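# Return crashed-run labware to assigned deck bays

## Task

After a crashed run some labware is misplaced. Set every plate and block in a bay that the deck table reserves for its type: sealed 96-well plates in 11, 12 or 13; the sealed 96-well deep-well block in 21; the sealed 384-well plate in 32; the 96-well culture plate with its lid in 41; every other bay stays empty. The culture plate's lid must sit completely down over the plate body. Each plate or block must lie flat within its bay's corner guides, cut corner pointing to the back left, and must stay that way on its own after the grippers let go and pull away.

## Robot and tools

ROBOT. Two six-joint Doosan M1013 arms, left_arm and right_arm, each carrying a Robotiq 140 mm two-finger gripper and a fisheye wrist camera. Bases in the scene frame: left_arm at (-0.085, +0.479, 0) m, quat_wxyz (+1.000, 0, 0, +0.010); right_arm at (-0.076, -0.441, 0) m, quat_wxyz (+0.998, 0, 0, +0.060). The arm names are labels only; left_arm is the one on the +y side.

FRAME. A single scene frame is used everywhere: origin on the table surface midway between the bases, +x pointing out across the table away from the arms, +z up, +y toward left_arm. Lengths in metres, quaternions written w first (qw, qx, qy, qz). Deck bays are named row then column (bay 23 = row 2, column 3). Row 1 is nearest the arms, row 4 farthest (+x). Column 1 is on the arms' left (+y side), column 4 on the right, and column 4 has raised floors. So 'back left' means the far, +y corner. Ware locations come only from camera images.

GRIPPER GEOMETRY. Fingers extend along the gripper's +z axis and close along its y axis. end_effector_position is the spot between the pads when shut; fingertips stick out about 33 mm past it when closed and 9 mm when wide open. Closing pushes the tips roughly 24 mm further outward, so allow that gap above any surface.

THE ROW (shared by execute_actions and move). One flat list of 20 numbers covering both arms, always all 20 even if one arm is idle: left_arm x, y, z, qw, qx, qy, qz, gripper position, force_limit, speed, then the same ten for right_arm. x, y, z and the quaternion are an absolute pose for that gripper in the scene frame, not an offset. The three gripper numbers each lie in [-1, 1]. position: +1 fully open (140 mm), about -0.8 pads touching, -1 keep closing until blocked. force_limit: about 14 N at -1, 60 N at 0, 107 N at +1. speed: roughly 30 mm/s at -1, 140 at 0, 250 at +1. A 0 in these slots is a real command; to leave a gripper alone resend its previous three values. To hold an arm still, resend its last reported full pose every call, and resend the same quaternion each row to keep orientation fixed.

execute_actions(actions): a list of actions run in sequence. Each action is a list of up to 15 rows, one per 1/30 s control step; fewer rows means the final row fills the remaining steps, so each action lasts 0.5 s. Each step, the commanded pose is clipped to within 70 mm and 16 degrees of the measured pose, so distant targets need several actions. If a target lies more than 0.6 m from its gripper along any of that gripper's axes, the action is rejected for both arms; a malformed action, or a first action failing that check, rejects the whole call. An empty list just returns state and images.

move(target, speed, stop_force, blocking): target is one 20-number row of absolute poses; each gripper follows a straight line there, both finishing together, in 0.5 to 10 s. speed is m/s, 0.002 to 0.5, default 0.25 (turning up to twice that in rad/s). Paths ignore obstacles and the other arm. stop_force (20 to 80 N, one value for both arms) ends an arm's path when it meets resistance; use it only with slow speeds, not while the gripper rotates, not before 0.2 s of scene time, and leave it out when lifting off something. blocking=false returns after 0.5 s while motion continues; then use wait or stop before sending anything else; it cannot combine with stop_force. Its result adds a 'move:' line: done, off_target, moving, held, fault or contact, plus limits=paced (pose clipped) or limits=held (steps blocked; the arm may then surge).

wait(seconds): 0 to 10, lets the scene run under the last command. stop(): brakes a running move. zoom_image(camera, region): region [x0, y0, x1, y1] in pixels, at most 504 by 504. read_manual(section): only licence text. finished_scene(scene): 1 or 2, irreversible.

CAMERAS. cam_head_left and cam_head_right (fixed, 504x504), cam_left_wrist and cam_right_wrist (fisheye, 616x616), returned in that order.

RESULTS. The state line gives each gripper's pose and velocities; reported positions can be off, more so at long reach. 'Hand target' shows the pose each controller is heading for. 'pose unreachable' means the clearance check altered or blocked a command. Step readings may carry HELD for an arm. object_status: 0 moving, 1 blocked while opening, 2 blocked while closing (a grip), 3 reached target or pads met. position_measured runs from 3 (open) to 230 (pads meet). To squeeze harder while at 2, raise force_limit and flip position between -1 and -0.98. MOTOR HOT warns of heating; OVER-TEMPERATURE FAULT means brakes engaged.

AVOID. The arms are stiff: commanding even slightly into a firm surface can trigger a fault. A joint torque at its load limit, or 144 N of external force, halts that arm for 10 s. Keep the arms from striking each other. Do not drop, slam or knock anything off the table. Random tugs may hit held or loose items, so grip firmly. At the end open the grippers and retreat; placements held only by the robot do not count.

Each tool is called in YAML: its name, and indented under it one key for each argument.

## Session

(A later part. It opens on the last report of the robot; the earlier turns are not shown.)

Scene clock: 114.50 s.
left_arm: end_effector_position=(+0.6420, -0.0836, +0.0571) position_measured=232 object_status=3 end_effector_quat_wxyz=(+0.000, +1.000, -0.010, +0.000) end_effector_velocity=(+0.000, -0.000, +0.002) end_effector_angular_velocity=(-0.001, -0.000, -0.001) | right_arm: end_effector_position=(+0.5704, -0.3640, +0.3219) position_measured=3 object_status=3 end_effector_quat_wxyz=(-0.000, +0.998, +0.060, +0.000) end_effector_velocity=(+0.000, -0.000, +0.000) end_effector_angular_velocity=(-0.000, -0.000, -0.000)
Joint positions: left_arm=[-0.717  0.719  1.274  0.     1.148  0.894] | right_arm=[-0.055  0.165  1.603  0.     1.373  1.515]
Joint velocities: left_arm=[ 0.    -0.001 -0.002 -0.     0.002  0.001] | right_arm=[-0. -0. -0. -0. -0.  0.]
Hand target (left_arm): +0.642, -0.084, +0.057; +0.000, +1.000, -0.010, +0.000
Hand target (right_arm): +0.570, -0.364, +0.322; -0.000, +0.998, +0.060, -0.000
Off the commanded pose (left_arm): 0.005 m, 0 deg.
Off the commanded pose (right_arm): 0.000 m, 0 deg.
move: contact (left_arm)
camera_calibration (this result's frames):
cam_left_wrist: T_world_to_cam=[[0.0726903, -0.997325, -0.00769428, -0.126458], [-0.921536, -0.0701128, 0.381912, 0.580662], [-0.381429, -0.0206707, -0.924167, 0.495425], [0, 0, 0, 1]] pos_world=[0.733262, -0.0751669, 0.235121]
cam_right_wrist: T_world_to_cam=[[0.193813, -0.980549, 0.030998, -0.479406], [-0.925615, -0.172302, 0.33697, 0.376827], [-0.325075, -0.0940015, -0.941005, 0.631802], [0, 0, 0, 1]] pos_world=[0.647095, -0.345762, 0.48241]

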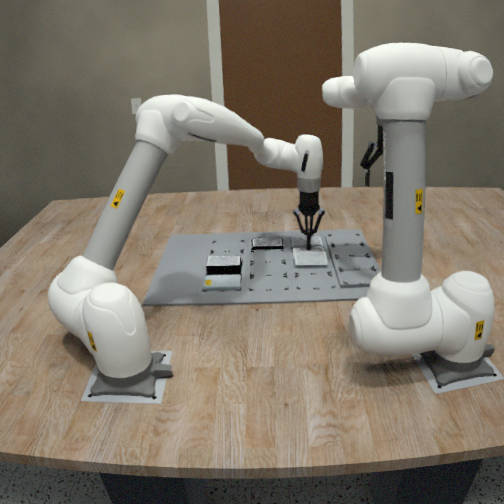

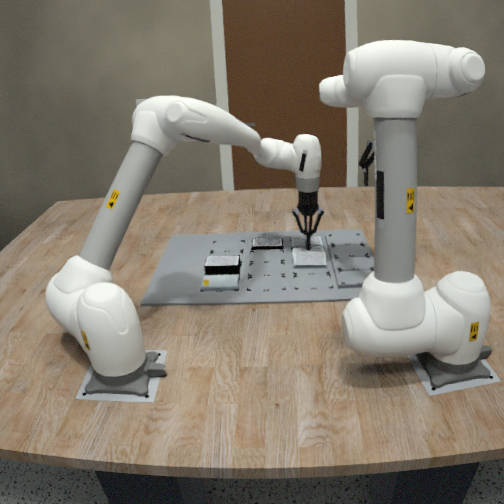

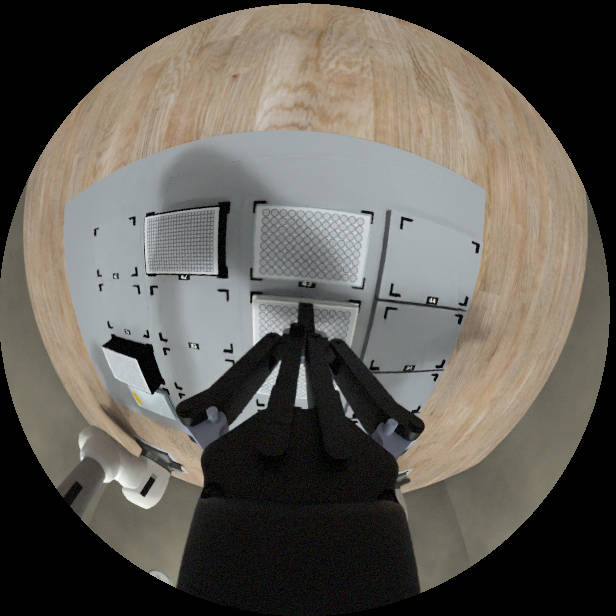

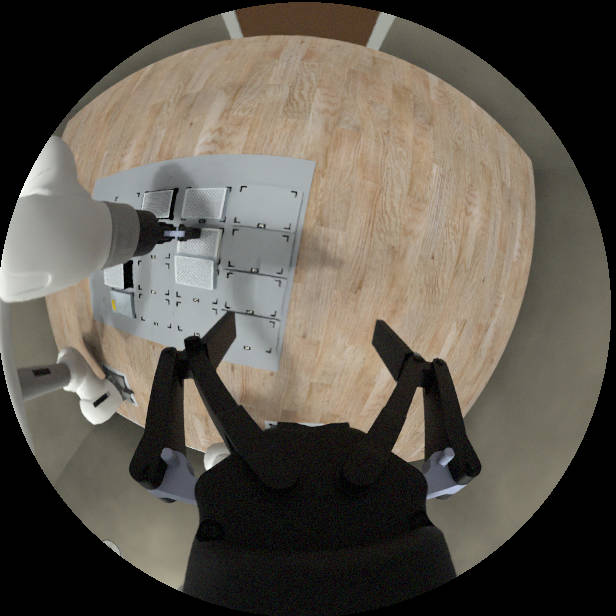

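move:
  target: [0.642,-0.0836,0.10,0,1,-0.010,0,-1,-0.3,0.5,0.5704,-0.364,0.3219,0,0.998,0.06,0,1,0,0]
  speed: 0.08

move:
  target: [0.45,-0.08,0.12,0,1,-0.012,0,-1,-0.3,0.5,0.5704,-0.364,0.3219,0,0.998,0.06,0,1,0,0]
  speed: 0.2

zoom_image:
  camera: "cam_left_wrist"
  region: [200,150,420,330]

Scene clock: 115.73 s.
left_arm: end_effector_position=(+0.6420, -0.0836, +0.1001) position_measured=232 object_status=3 end_effector_quat_wxyz=(+0.000, +1.000, -0.010, +0.000) end_effector_velocity=(-0.000, +0.001, -0.001) end_effector_angular_velocity=(+0.002, +0.001, -0.003) | right_arm: end_effector_position=(+0.5704, -0.3640, +0.3219) position_measured=3 object_status=3 end_effector_quat_wxyz=(-0.000, +0.998, +0.060, +0.000) end_effector_velocity=(-0.000, -0.000, -0.000) end_effector_angular_velocity=(-0.000, +0.001, +0.000)
Joint positions: left_arm=[-0.717  0.691  1.241  0.     1.21   0.894] | right_arm=[-0.055  0.165  1.603  0.     1.373  1.515]
Joint velocities: left_arm=[-0.    -0.     0.001  0.001  0.001  0.003] | right_arm=[ 0.     0.     0.    -0.     0.001 -0.   ]
Hand target (left_arm): +0.642, -0.084, +0.100; +0.000, +1.000, -0.010, -0.000
Hand target (right_arm): +0.570, -0.364, +0.322; -0.000, +0.998, +0.060, -0.000
Off the commanded pose (left_arm): 0.000 m, 0 deg.
Off the commanded pose (right_arm): 0.000 m, 0 deg.
move: done
camera_calibration (this result's frames):
cam_left_wrist: T_world_to_cam=[[0.0726911, -0.997325, -0.00771758, -0.126148], [-0.921526, -0.0701219, 0.381933, 0.564228], [-0.381453, -0.0206512, -0.924158, 0.535251], [0, 0, 0, 1]] pos_world=[0.733293, -0.0751926, 0.278185]
cam_right_wrist: T_world_to_cam=[[0.193813, -0.980549, 0.0309981, -0.479406], [-0.925615, -0.172302, 0.33697, 0.376827], [-0.325075, -0.0940015, -0.941005, 0.631802], [0, 0, 0, 1]] pos_world=[0.647095, -0.345762, 0.48241]

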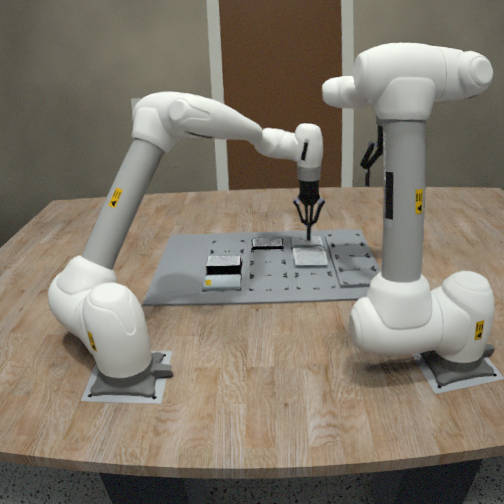

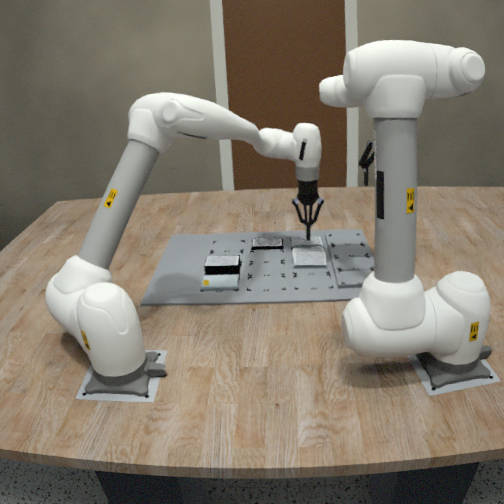

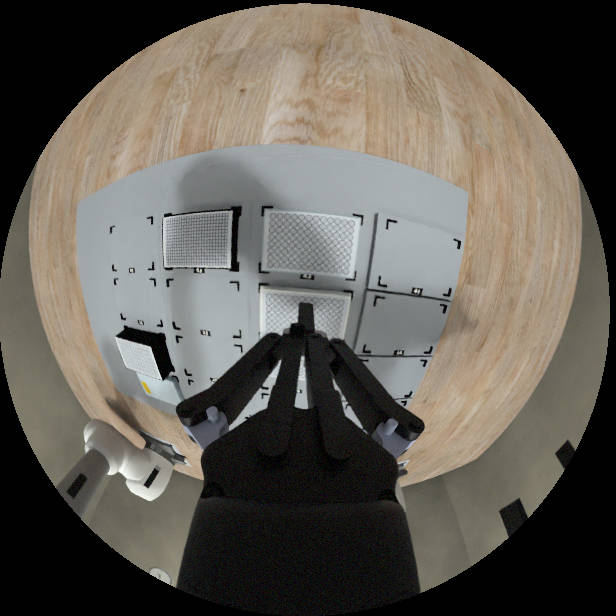

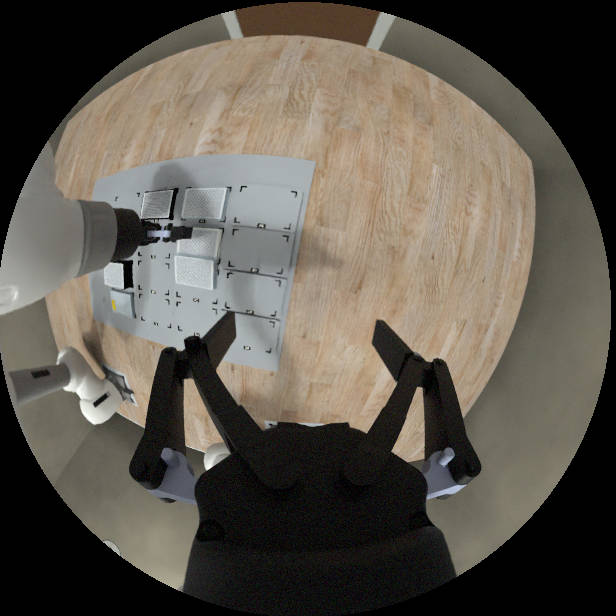

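Scene clock: 117.03 s.
left_arm: end_effector_position=(+0.4499, -0.0800, +0.1202) position_measured=232 object_status=3 end_effector_quat_wxyz=(+0.000, +1.000, -0.012, -0.000) end_effector_velocity=(-0.000, -0.001, +0.000) end_effector_angular_velocity=(-0.001, -0.000, +0.000) | right_arm: end_effector_position=(+0.5704, -0.3640, +0.3219) position_measured=3 object_status=3 end_effector_quat_wxyz=(-0.000, +0.998, +0.060, +0.000) end_effector_velocity=(-0.000, +0.000, -0.000) end_effector_angular_velocity=(+0.000, +0.000, -0.001)
Joint positions: left_arm=[-0.873  0.46   1.585 -0.     1.097  0.742] | right_arm=[-0.055  0.165  1.603  0.     1.373  1.515]
Joint velocities: left_arm=[-0.    -0.    -0.    -0.001 -0.001  0.   ] | right_arm=[-0.     0.     0.     0.001  0.     0.   ]
Hand target (left_arm): +0.450, -0.080, +0.120; -0.000, +1.000, -0.012, -0.000
Hand target (right_arm): +0.570, -0.364, +0.322; -0.000, +0.998, +0.060, -0.000
Off the commanded pose (left_arm): 0.000 m, 0 deg.
Off the commanded pose (right_arm): 0.000 m, 0 deg.
move: done
camera_calibration (this result's frames):
cam_left_wrist: T_world_to_cam=[[0.0688722, -0.997595, -0.00776105, -0.106669], [-0.921667, -0.0666039, 0.382222, 0.380081], [-0.38182, -0.0191714, -0.924038, 0.48088], [0, 0, 0, 1]] pos_world=[0.541264, -0.0718789, 0.298248]
cam_right_wrist: T_world_to_cam=[[0.193813, -0.980549, 0.030998, -0.479406], [-0.925615, -0.172302, 0.33697, 0.376827], [-0.325075, -0.0940015, -0.941005, 0.631802], [0, 0, 0, 1]] pos_world=[0.647095, -0.345762, 0.48241]

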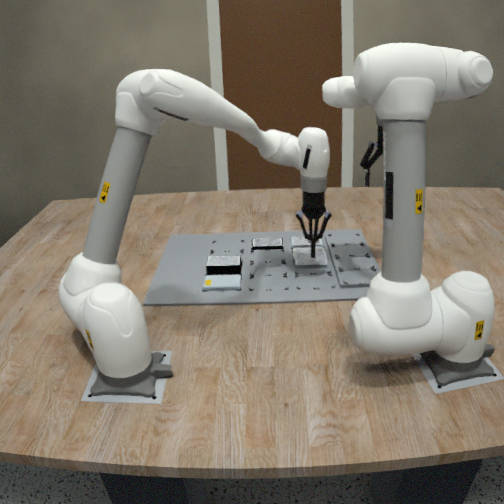

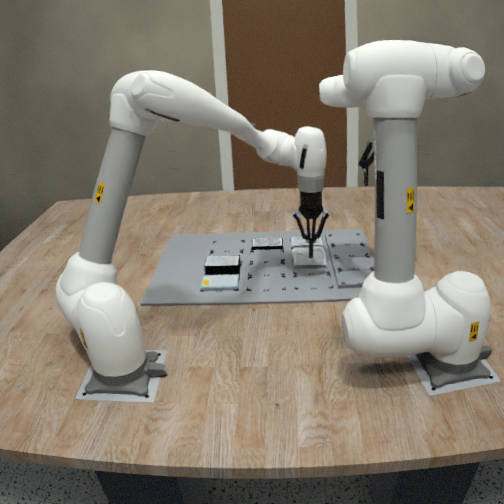

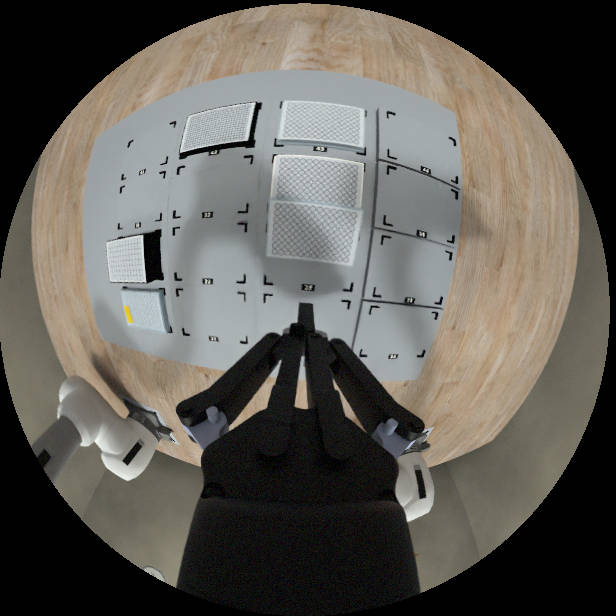

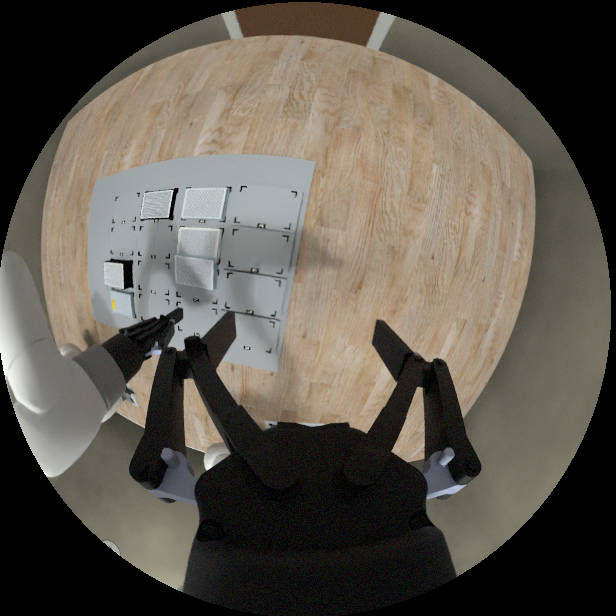

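Region (200, 150, 420, 330) of cam_left_wrist's 616x616 image, scaled by 2.291, with more detail than that image has; it fills the top 412 rows of this view, and the rest is white.

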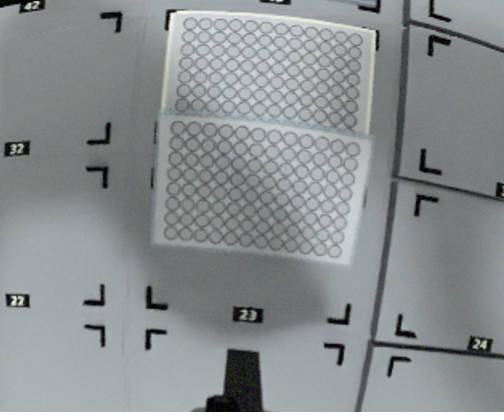

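move:
  target: [0.535,-0.081,0.08,0,0.995,-0.012,0.1,1,-0.3,0.5,0.5704,-0.364,0.3219,0,0.998,0.06,0,1,0,0]
  speed: 0.15

move:
  target: [0.541,-0.081,0.045,0,0.995,-0.012,0.1,1,-0.3,0.5,0.5704,-0.364,0.3219,0,0.998,0.06,0,1,0,0]
  speed: 0.04

zoom_image:
  camera: "cam_left_wrist"
  region: [200,230,420,410]

Scene clock: 118.60 s.
left_arm: end_effector_position=(+0.5350, -0.0810, +0.0799) position_measured=3 object_status=3 end_effector_quat_wxyz=(+0.000, +0.995, -0.012, +0.100) end_effector_velocity=(+0.000, +0.000, -0.001) end_effector_angular_velocity=(-0.000, +0.000, +0.000) | right_arm: end_effector_position=(+0.5704, -0.3640, +0.3219) position_measured=3 object_status=3 end_effector_quat_wxyz=(-0.000, +0.998, +0.060, -0.000) end_effector_velocity=(+0.000, +0.000, +0.000) end_effector_angular_velocity=(+0.001, -0.001, -0.001)
Joint positions: left_arm=[-0.855  0.516  1.593  0.186  0.905  0.655] | right_arm=[-0.055  0.165  1.603  0.     1.373  1.515]
Joint velocities: left_arm=[ 0.     0.     0.001 -0.    -0.001 -0.   ] | right_arm=[ 0.    -0.    -0.     0.    -0.001  0.001]
Hand target (left_arm): +0.535, -0.081, +0.080; +0.000, +0.995, -0.012, +0.100
Hand target (right_arm): +0.570, -0.364, +0.322; -0.000, +0.998, +0.060, -0.000
Off the commanded pose (left_arm): 0.000 m, 0 deg.
Off the commanded pose (right_arm): 0.000 m, 0 deg.
move: done
camera_calibration (this result's frames):
cam_left_wrist: T_world_to_cam=[[0.0685007, -0.997614, 0.00858384, -0.114986], [-0.979356, -0.0656019, 0.1912, 0.520039], [-0.190181, -0.021504, -0.981513, 0.37796], [0, 0, 0, 1]] pos_world=[0.589061, -0.072468, 0.272528]
cam_right_wrist: T_world_to_cam=[[0.193813, -0.980549, 0.0309983, -0.479406], [-0.925615, -0.172302, 0.33697, 0.376827], [-0.325075, -0.0940017, -0.941005, 0.631802], [0, 0, 0, 1]] pos_world=[0.647095, -0.345762, 0.482409]

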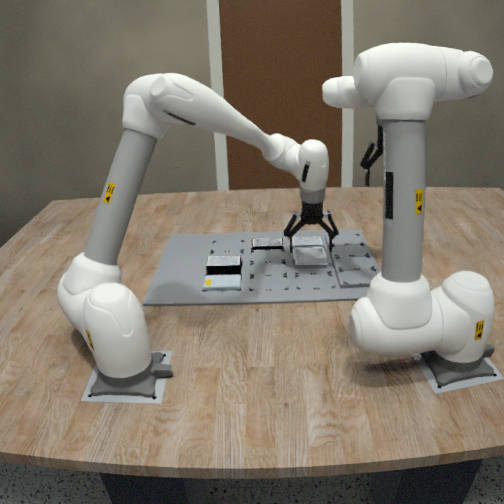

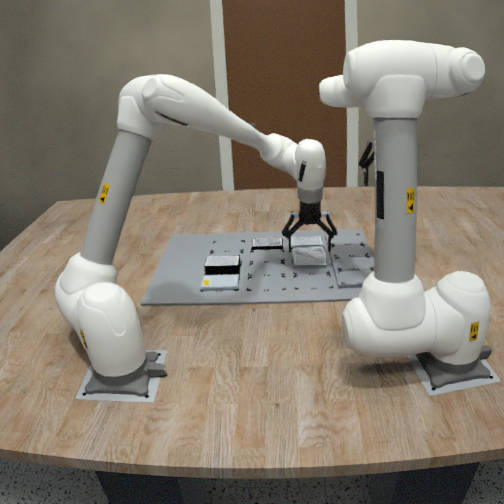

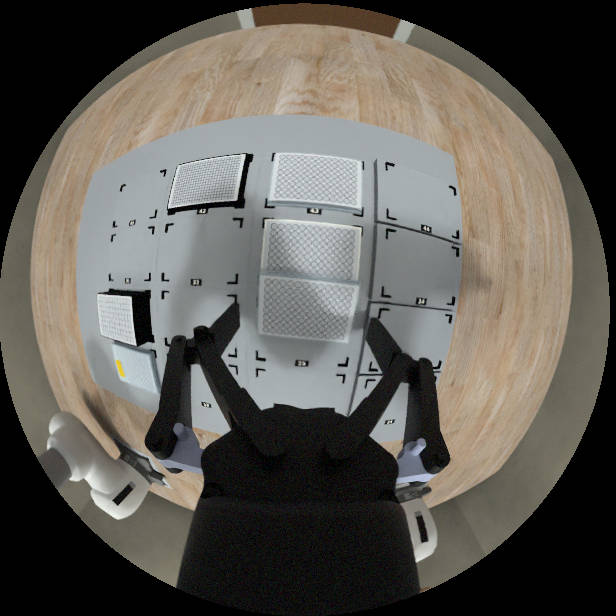

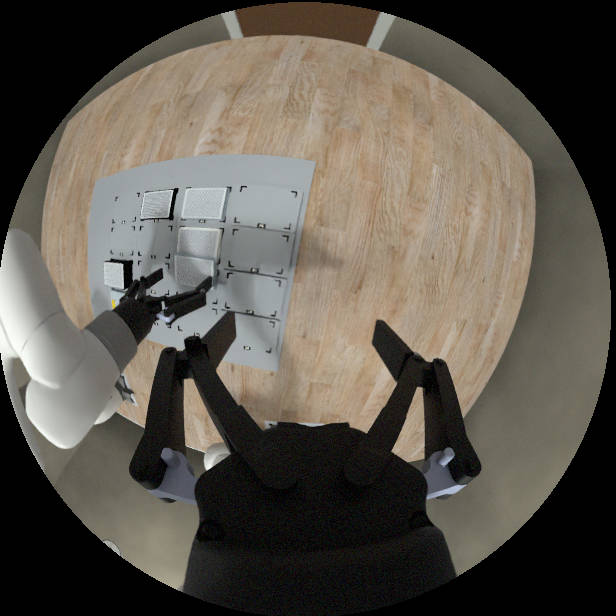

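Scene clock: 119.77 s.
left_arm: end_effector_position=(+0.5410, -0.0809, +0.0449) position_measured=3 object_status=3 end_effector_quat_wxyz=(-0.000, +0.995, -0.012, +0.100) end_effector_velocity=(-0.000, +0.001, -0.001) end_effector_angular_velocity=(+0.000, +0.000, +0.001) | right_arm: end_effector_position=(+0.5704, -0.3640, +0.3219) position_measured=3 object_status=3 end_effector_quat_wxyz=(-0.000, +0.998, +0.060, +0.000) end_effector_velocity=(+0.000, +0.000, -0.000) end_effector_angular_velocity=(-0.000, -0.000, +0.000)
Joint positions: left_arm=[-0.849  0.551  1.607  0.194  0.855  0.648] | right_arm=[-0.055  0.165  1.603  0.     1.373  1.515]
Joint velocities: left_arm=[ 0.     0.     0.001  0.    -0.001 -0.002] | right_arm=[ 0.  0.  0. -0. -0. -0.]
Hand target (left_arm): +0.541, -0.081, +0.045; -0.000, +0.995, -0.012, +0.100
Hand target (right_arm): +0.570, -0.364, +0.322; -0.000, +0.998, +0.060, -0.000
Off the commanded pose (left_arm): 0.000 m, 0 deg.
Off the commanded pose (right_arm): 0.000 m, 0 deg.
move: done
camera_calibration (this result's frames):
cam_left_wrist: T_world_to_cam=[[0.0685234, -0.997615, 0.00829316, -0.115041], [-0.979356, -0.06568, 0.191176, 0.532572], [-0.190176, -0.021222, -0.981521, 0.344787], [0, 0, 0, 1]] pos_world=[0.595031, -0.07247, 0.237555]
cam_right_wrist: T_world_to_cam=[[0.193813, -0.980549, 0.0309981, -0.479406], [-0.925615, -0.172302, 0.33697, 0.376827], [-0.325075, -0.0940016, -0.941005, 0.631802], [0, 0, 0, 1]] pos_world=[0.647095, -0.345762, 0.48241]

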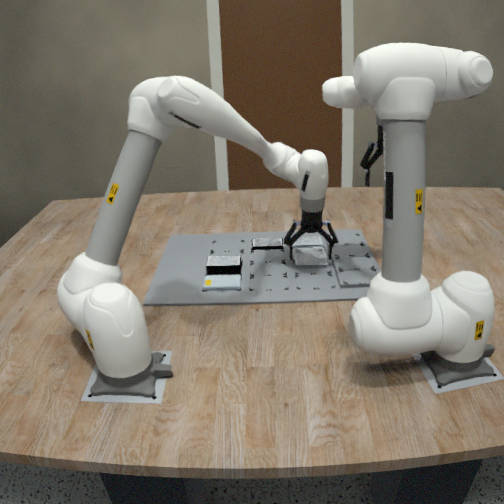

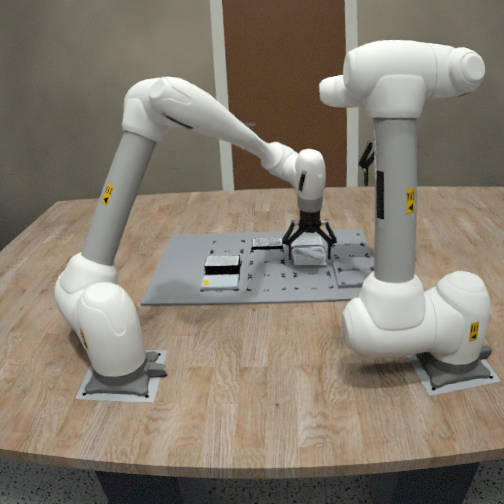

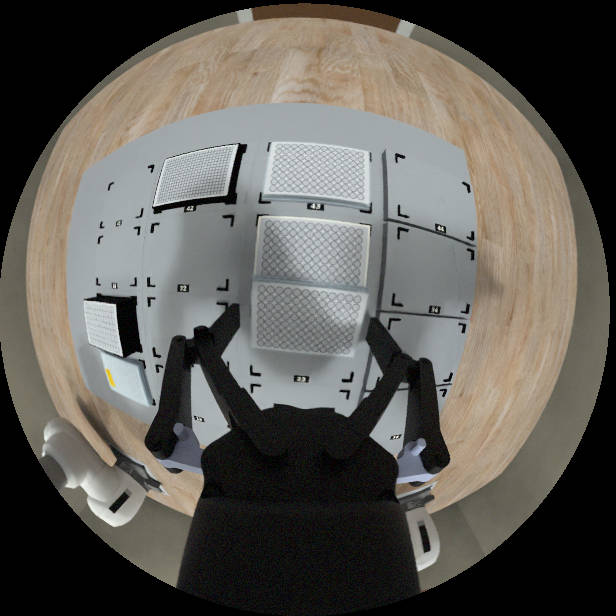

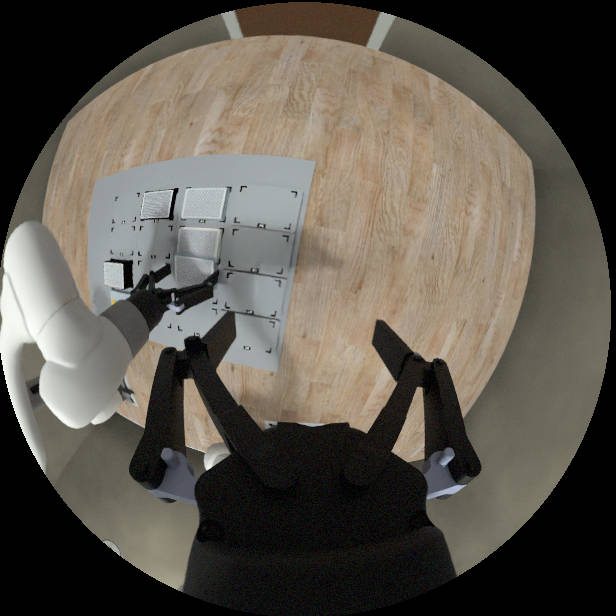

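Region (200, 230, 420, 410) of cam_left_wrist's 616x616 image, scaled by 2.291, with more detail than that image has; it fills the top 412 rows of this view, and the rest is white.

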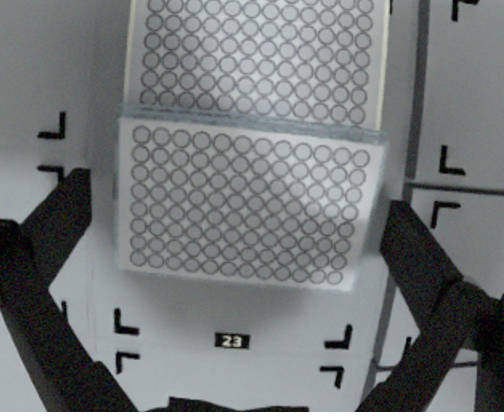

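move:
  target: [0.541,-0.0835,0.045,0,0.995,-0.012,0.1,1,-0.3,-0.8,0.5704,-0.364,0.3219,0,0.998,0.06,0,1,0,0]
  speed: 0.02

move:
  target: [0.543,-0.0835,0.0345,0,0.995,-0.012,0.1,1,-0.3,-0.8,0.5704,-0.364,0.3219,0,0.998,0.06,0,1,0,0]
  speed: 0.008
  stop_force: 20

zoom_image:
  camera: "cam_left_wrist"
  region: [200,230,420,410]

Scene clock: 120.90 s.
left_arm: end_effector_position=(+0.5410, -0.0835, +0.0450) position_measured=3 object_status=3 end_effector_quat_wxyz=(+0.000, +0.995, -0.012, +0.100) end_effector_velocity=(+0.001, +0.000, +0.000) end_effector_angular_velocity=(+0.001, -0.001, -0.002) | right_arm: end_effector_position=(+0.5704, -0.3640, +0.3219) position_measured=3 object_status=3 end_effector_quat_wxyz=(-0.000, +0.998, +0.060, +0.000) end_effector_velocity=(+0.000, -0.000, -0.000) end_effector_angular_velocity=(-0.000, -0.000, -0.001)
Joint positions: left_arm=[-0.852  0.554  1.603  0.194  0.857  0.646] | right_arm=[-0.055  0.165  1.603  0.     1.373  1.515]
Joint velocities: left_arm=[ 0.     0.    -0.001  0.002 -0.     0.001] | right_arm=[-0.     0.     0.    -0.    -0.     0.001]
Hand target (left_arm): +0.541, -0.084, +0.045; -0.000, +0.995, -0.012, +0.100
Hand target (right_arm): +0.570, -0.364, +0.322; -0.000, +0.998, +0.060, -0.000
Off the commanded pose (left_arm): 0.000 m, 0 deg.
Off the commanded pose (right_arm): 0.000 m, 0 deg.
move: done
camera_calibration (this result's frames):
cam_left_wrist: T_world_to_cam=[[0.0685099, -0.997615, 0.00840342, -0.117585], [-0.979367, -0.0656468, 0.191131, 0.532439], [-0.190123, -0.0213244, -0.981529, 0.344801], [0, 0, 0, 1]] pos_world=[0.595063, -0.0749987, 0.237654]
cam_right_wrist: T_world_to_cam=[[0.193813, -0.980549, 0.0309982, -0.479406], [-0.925615, -0.172302, 0.33697, 0.376827], [-0.325075, -0.0940017, -0.941005, 0.631802], [0, 0, 0, 1]] pos_world=[0.647095, -0.345762, 0.48241]

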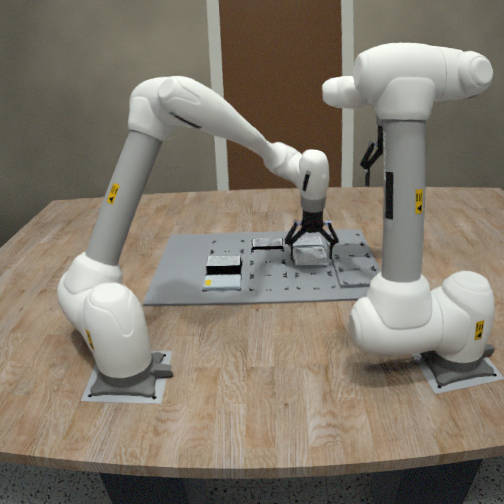

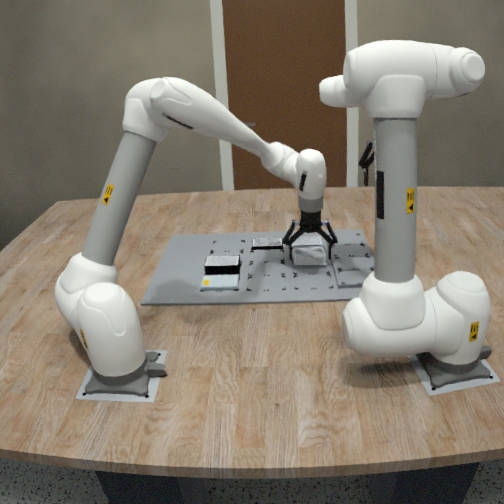

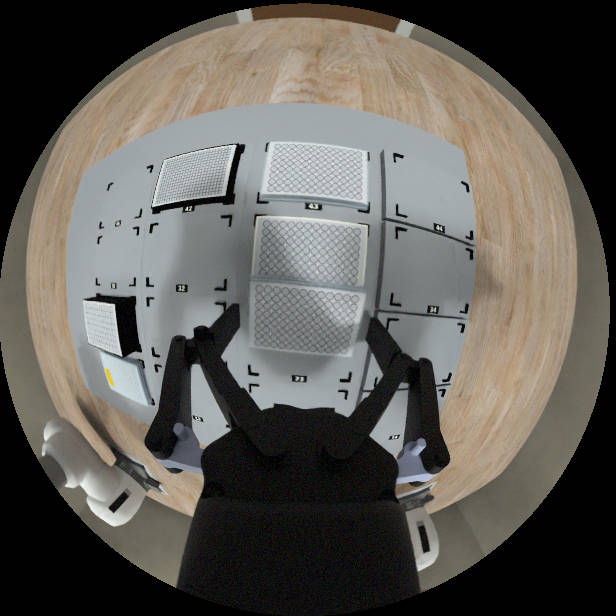

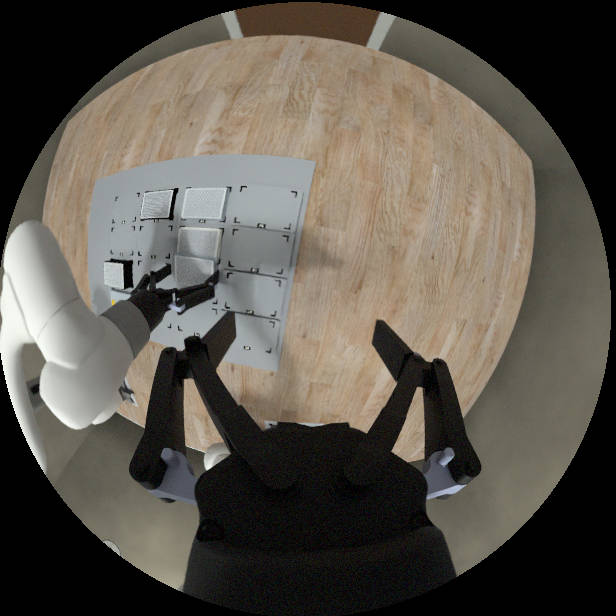

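Scene clock: 122.47 s.
left_arm: end_effector_position=(+0.5430, -0.0835, +0.0345) position_measured=3 object_status=3 end_effector_quat_wxyz=(-0.000, +0.995, -0.012, +0.100) end_effector_velocity=(-0.000, +0.000, -0.000) end_effector_angular_velocity=(+0.000, +0.001, +0.002) | right_arm: end_effector_position=(+0.5704, -0.3640, +0.3219) position_measured=3 object_status=3 end_effector_quat_wxyz=(-0.000, +0.998, +0.060, +0.000) end_effector_velocity=(+0.000, -0.000, -0.000) end_effector_angular_velocity=(-0.000, -0.000, +0.000)
Joint positions: left_arm=[-0.85   0.565  1.606  0.196  0.842  0.645] | right_arm=[-0.055  0.165  1.603  0.     1.373  1.515]
Joint velocities: left_arm=[ 0.     0.    -0.001 -0.001  0.001 -0.002] | right_arm=[-0.  0.  0. -0. -0. -0.]
Hand target (left_arm): +0.543, -0.083, +0.034; -0.000, +0.995, -0.012, +0.100
Hand target (right_arm): +0.570, -0.364, +0.322; -0.000, +0.998, +0.060, -0.000
Off the commanded pose (left_arm): 0.000 m, 0 deg.
Off the commanded pose (right_arm): 0.000 m, 0 deg.
move: done
camera_calibration (this result's frames):
cam_left_wrist: T_world_to_cam=[[0.0685006, -0.997616, 0.00836918, -0.117621], [-0.979364, -0.0656438, 0.191145, 0.536393], [-0.19014, -0.02129, -0.981526, 0.334853], [0, 0, 0, 1]] pos_world=[0.59705, -0.0750006, 0.227123]
cam_right_wrist: T_world_to_cam=[[0.193813, -0.980549, 0.0309983, -0.479406], [-0.925615, -0.172302, 0.33697, 0.376827], [-0.325075, -0.0940017, -0.941005, 0.631802], [0, 0, 0, 1]] pos_world=[0.647095, -0.345762, 0.48241]

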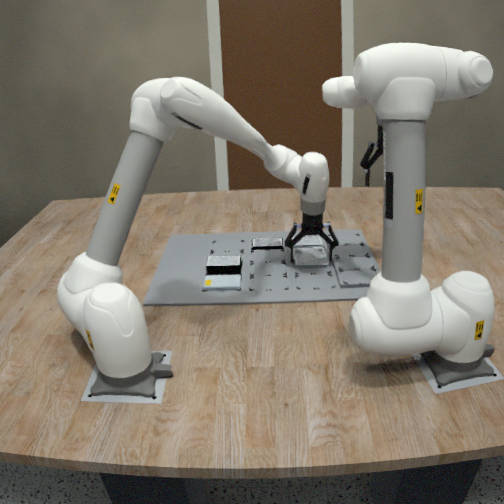

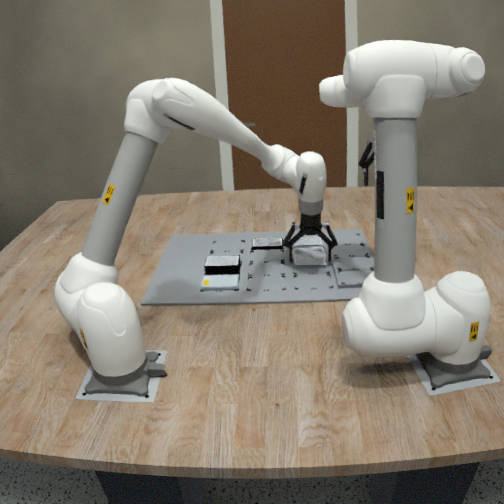

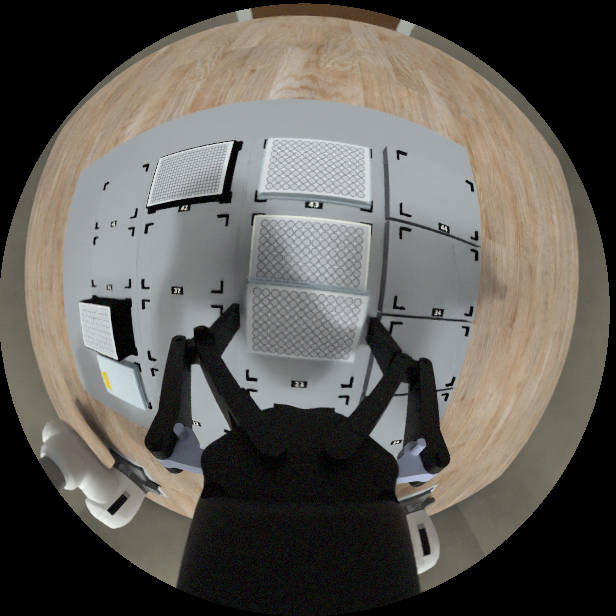

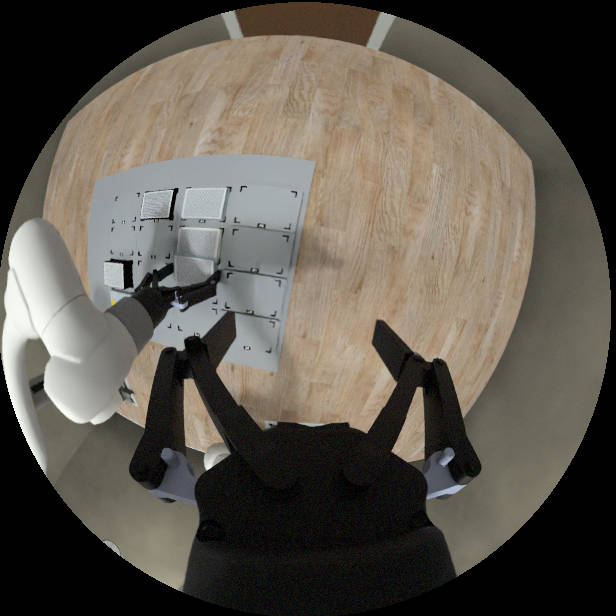

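Region (200, 230, 420, 410) of cam_left_wrist's 616x616 image, scaled by 2.291, with more detail than that image has; it fills the top 412 rows of this view, and the rest is white.

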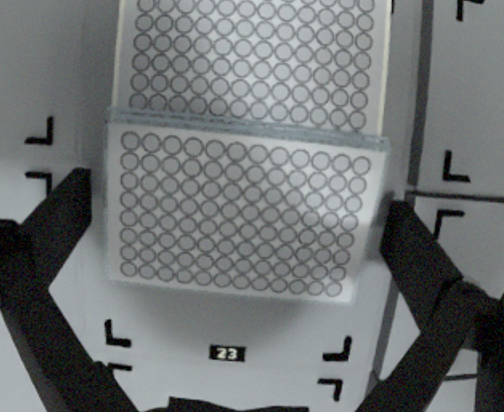

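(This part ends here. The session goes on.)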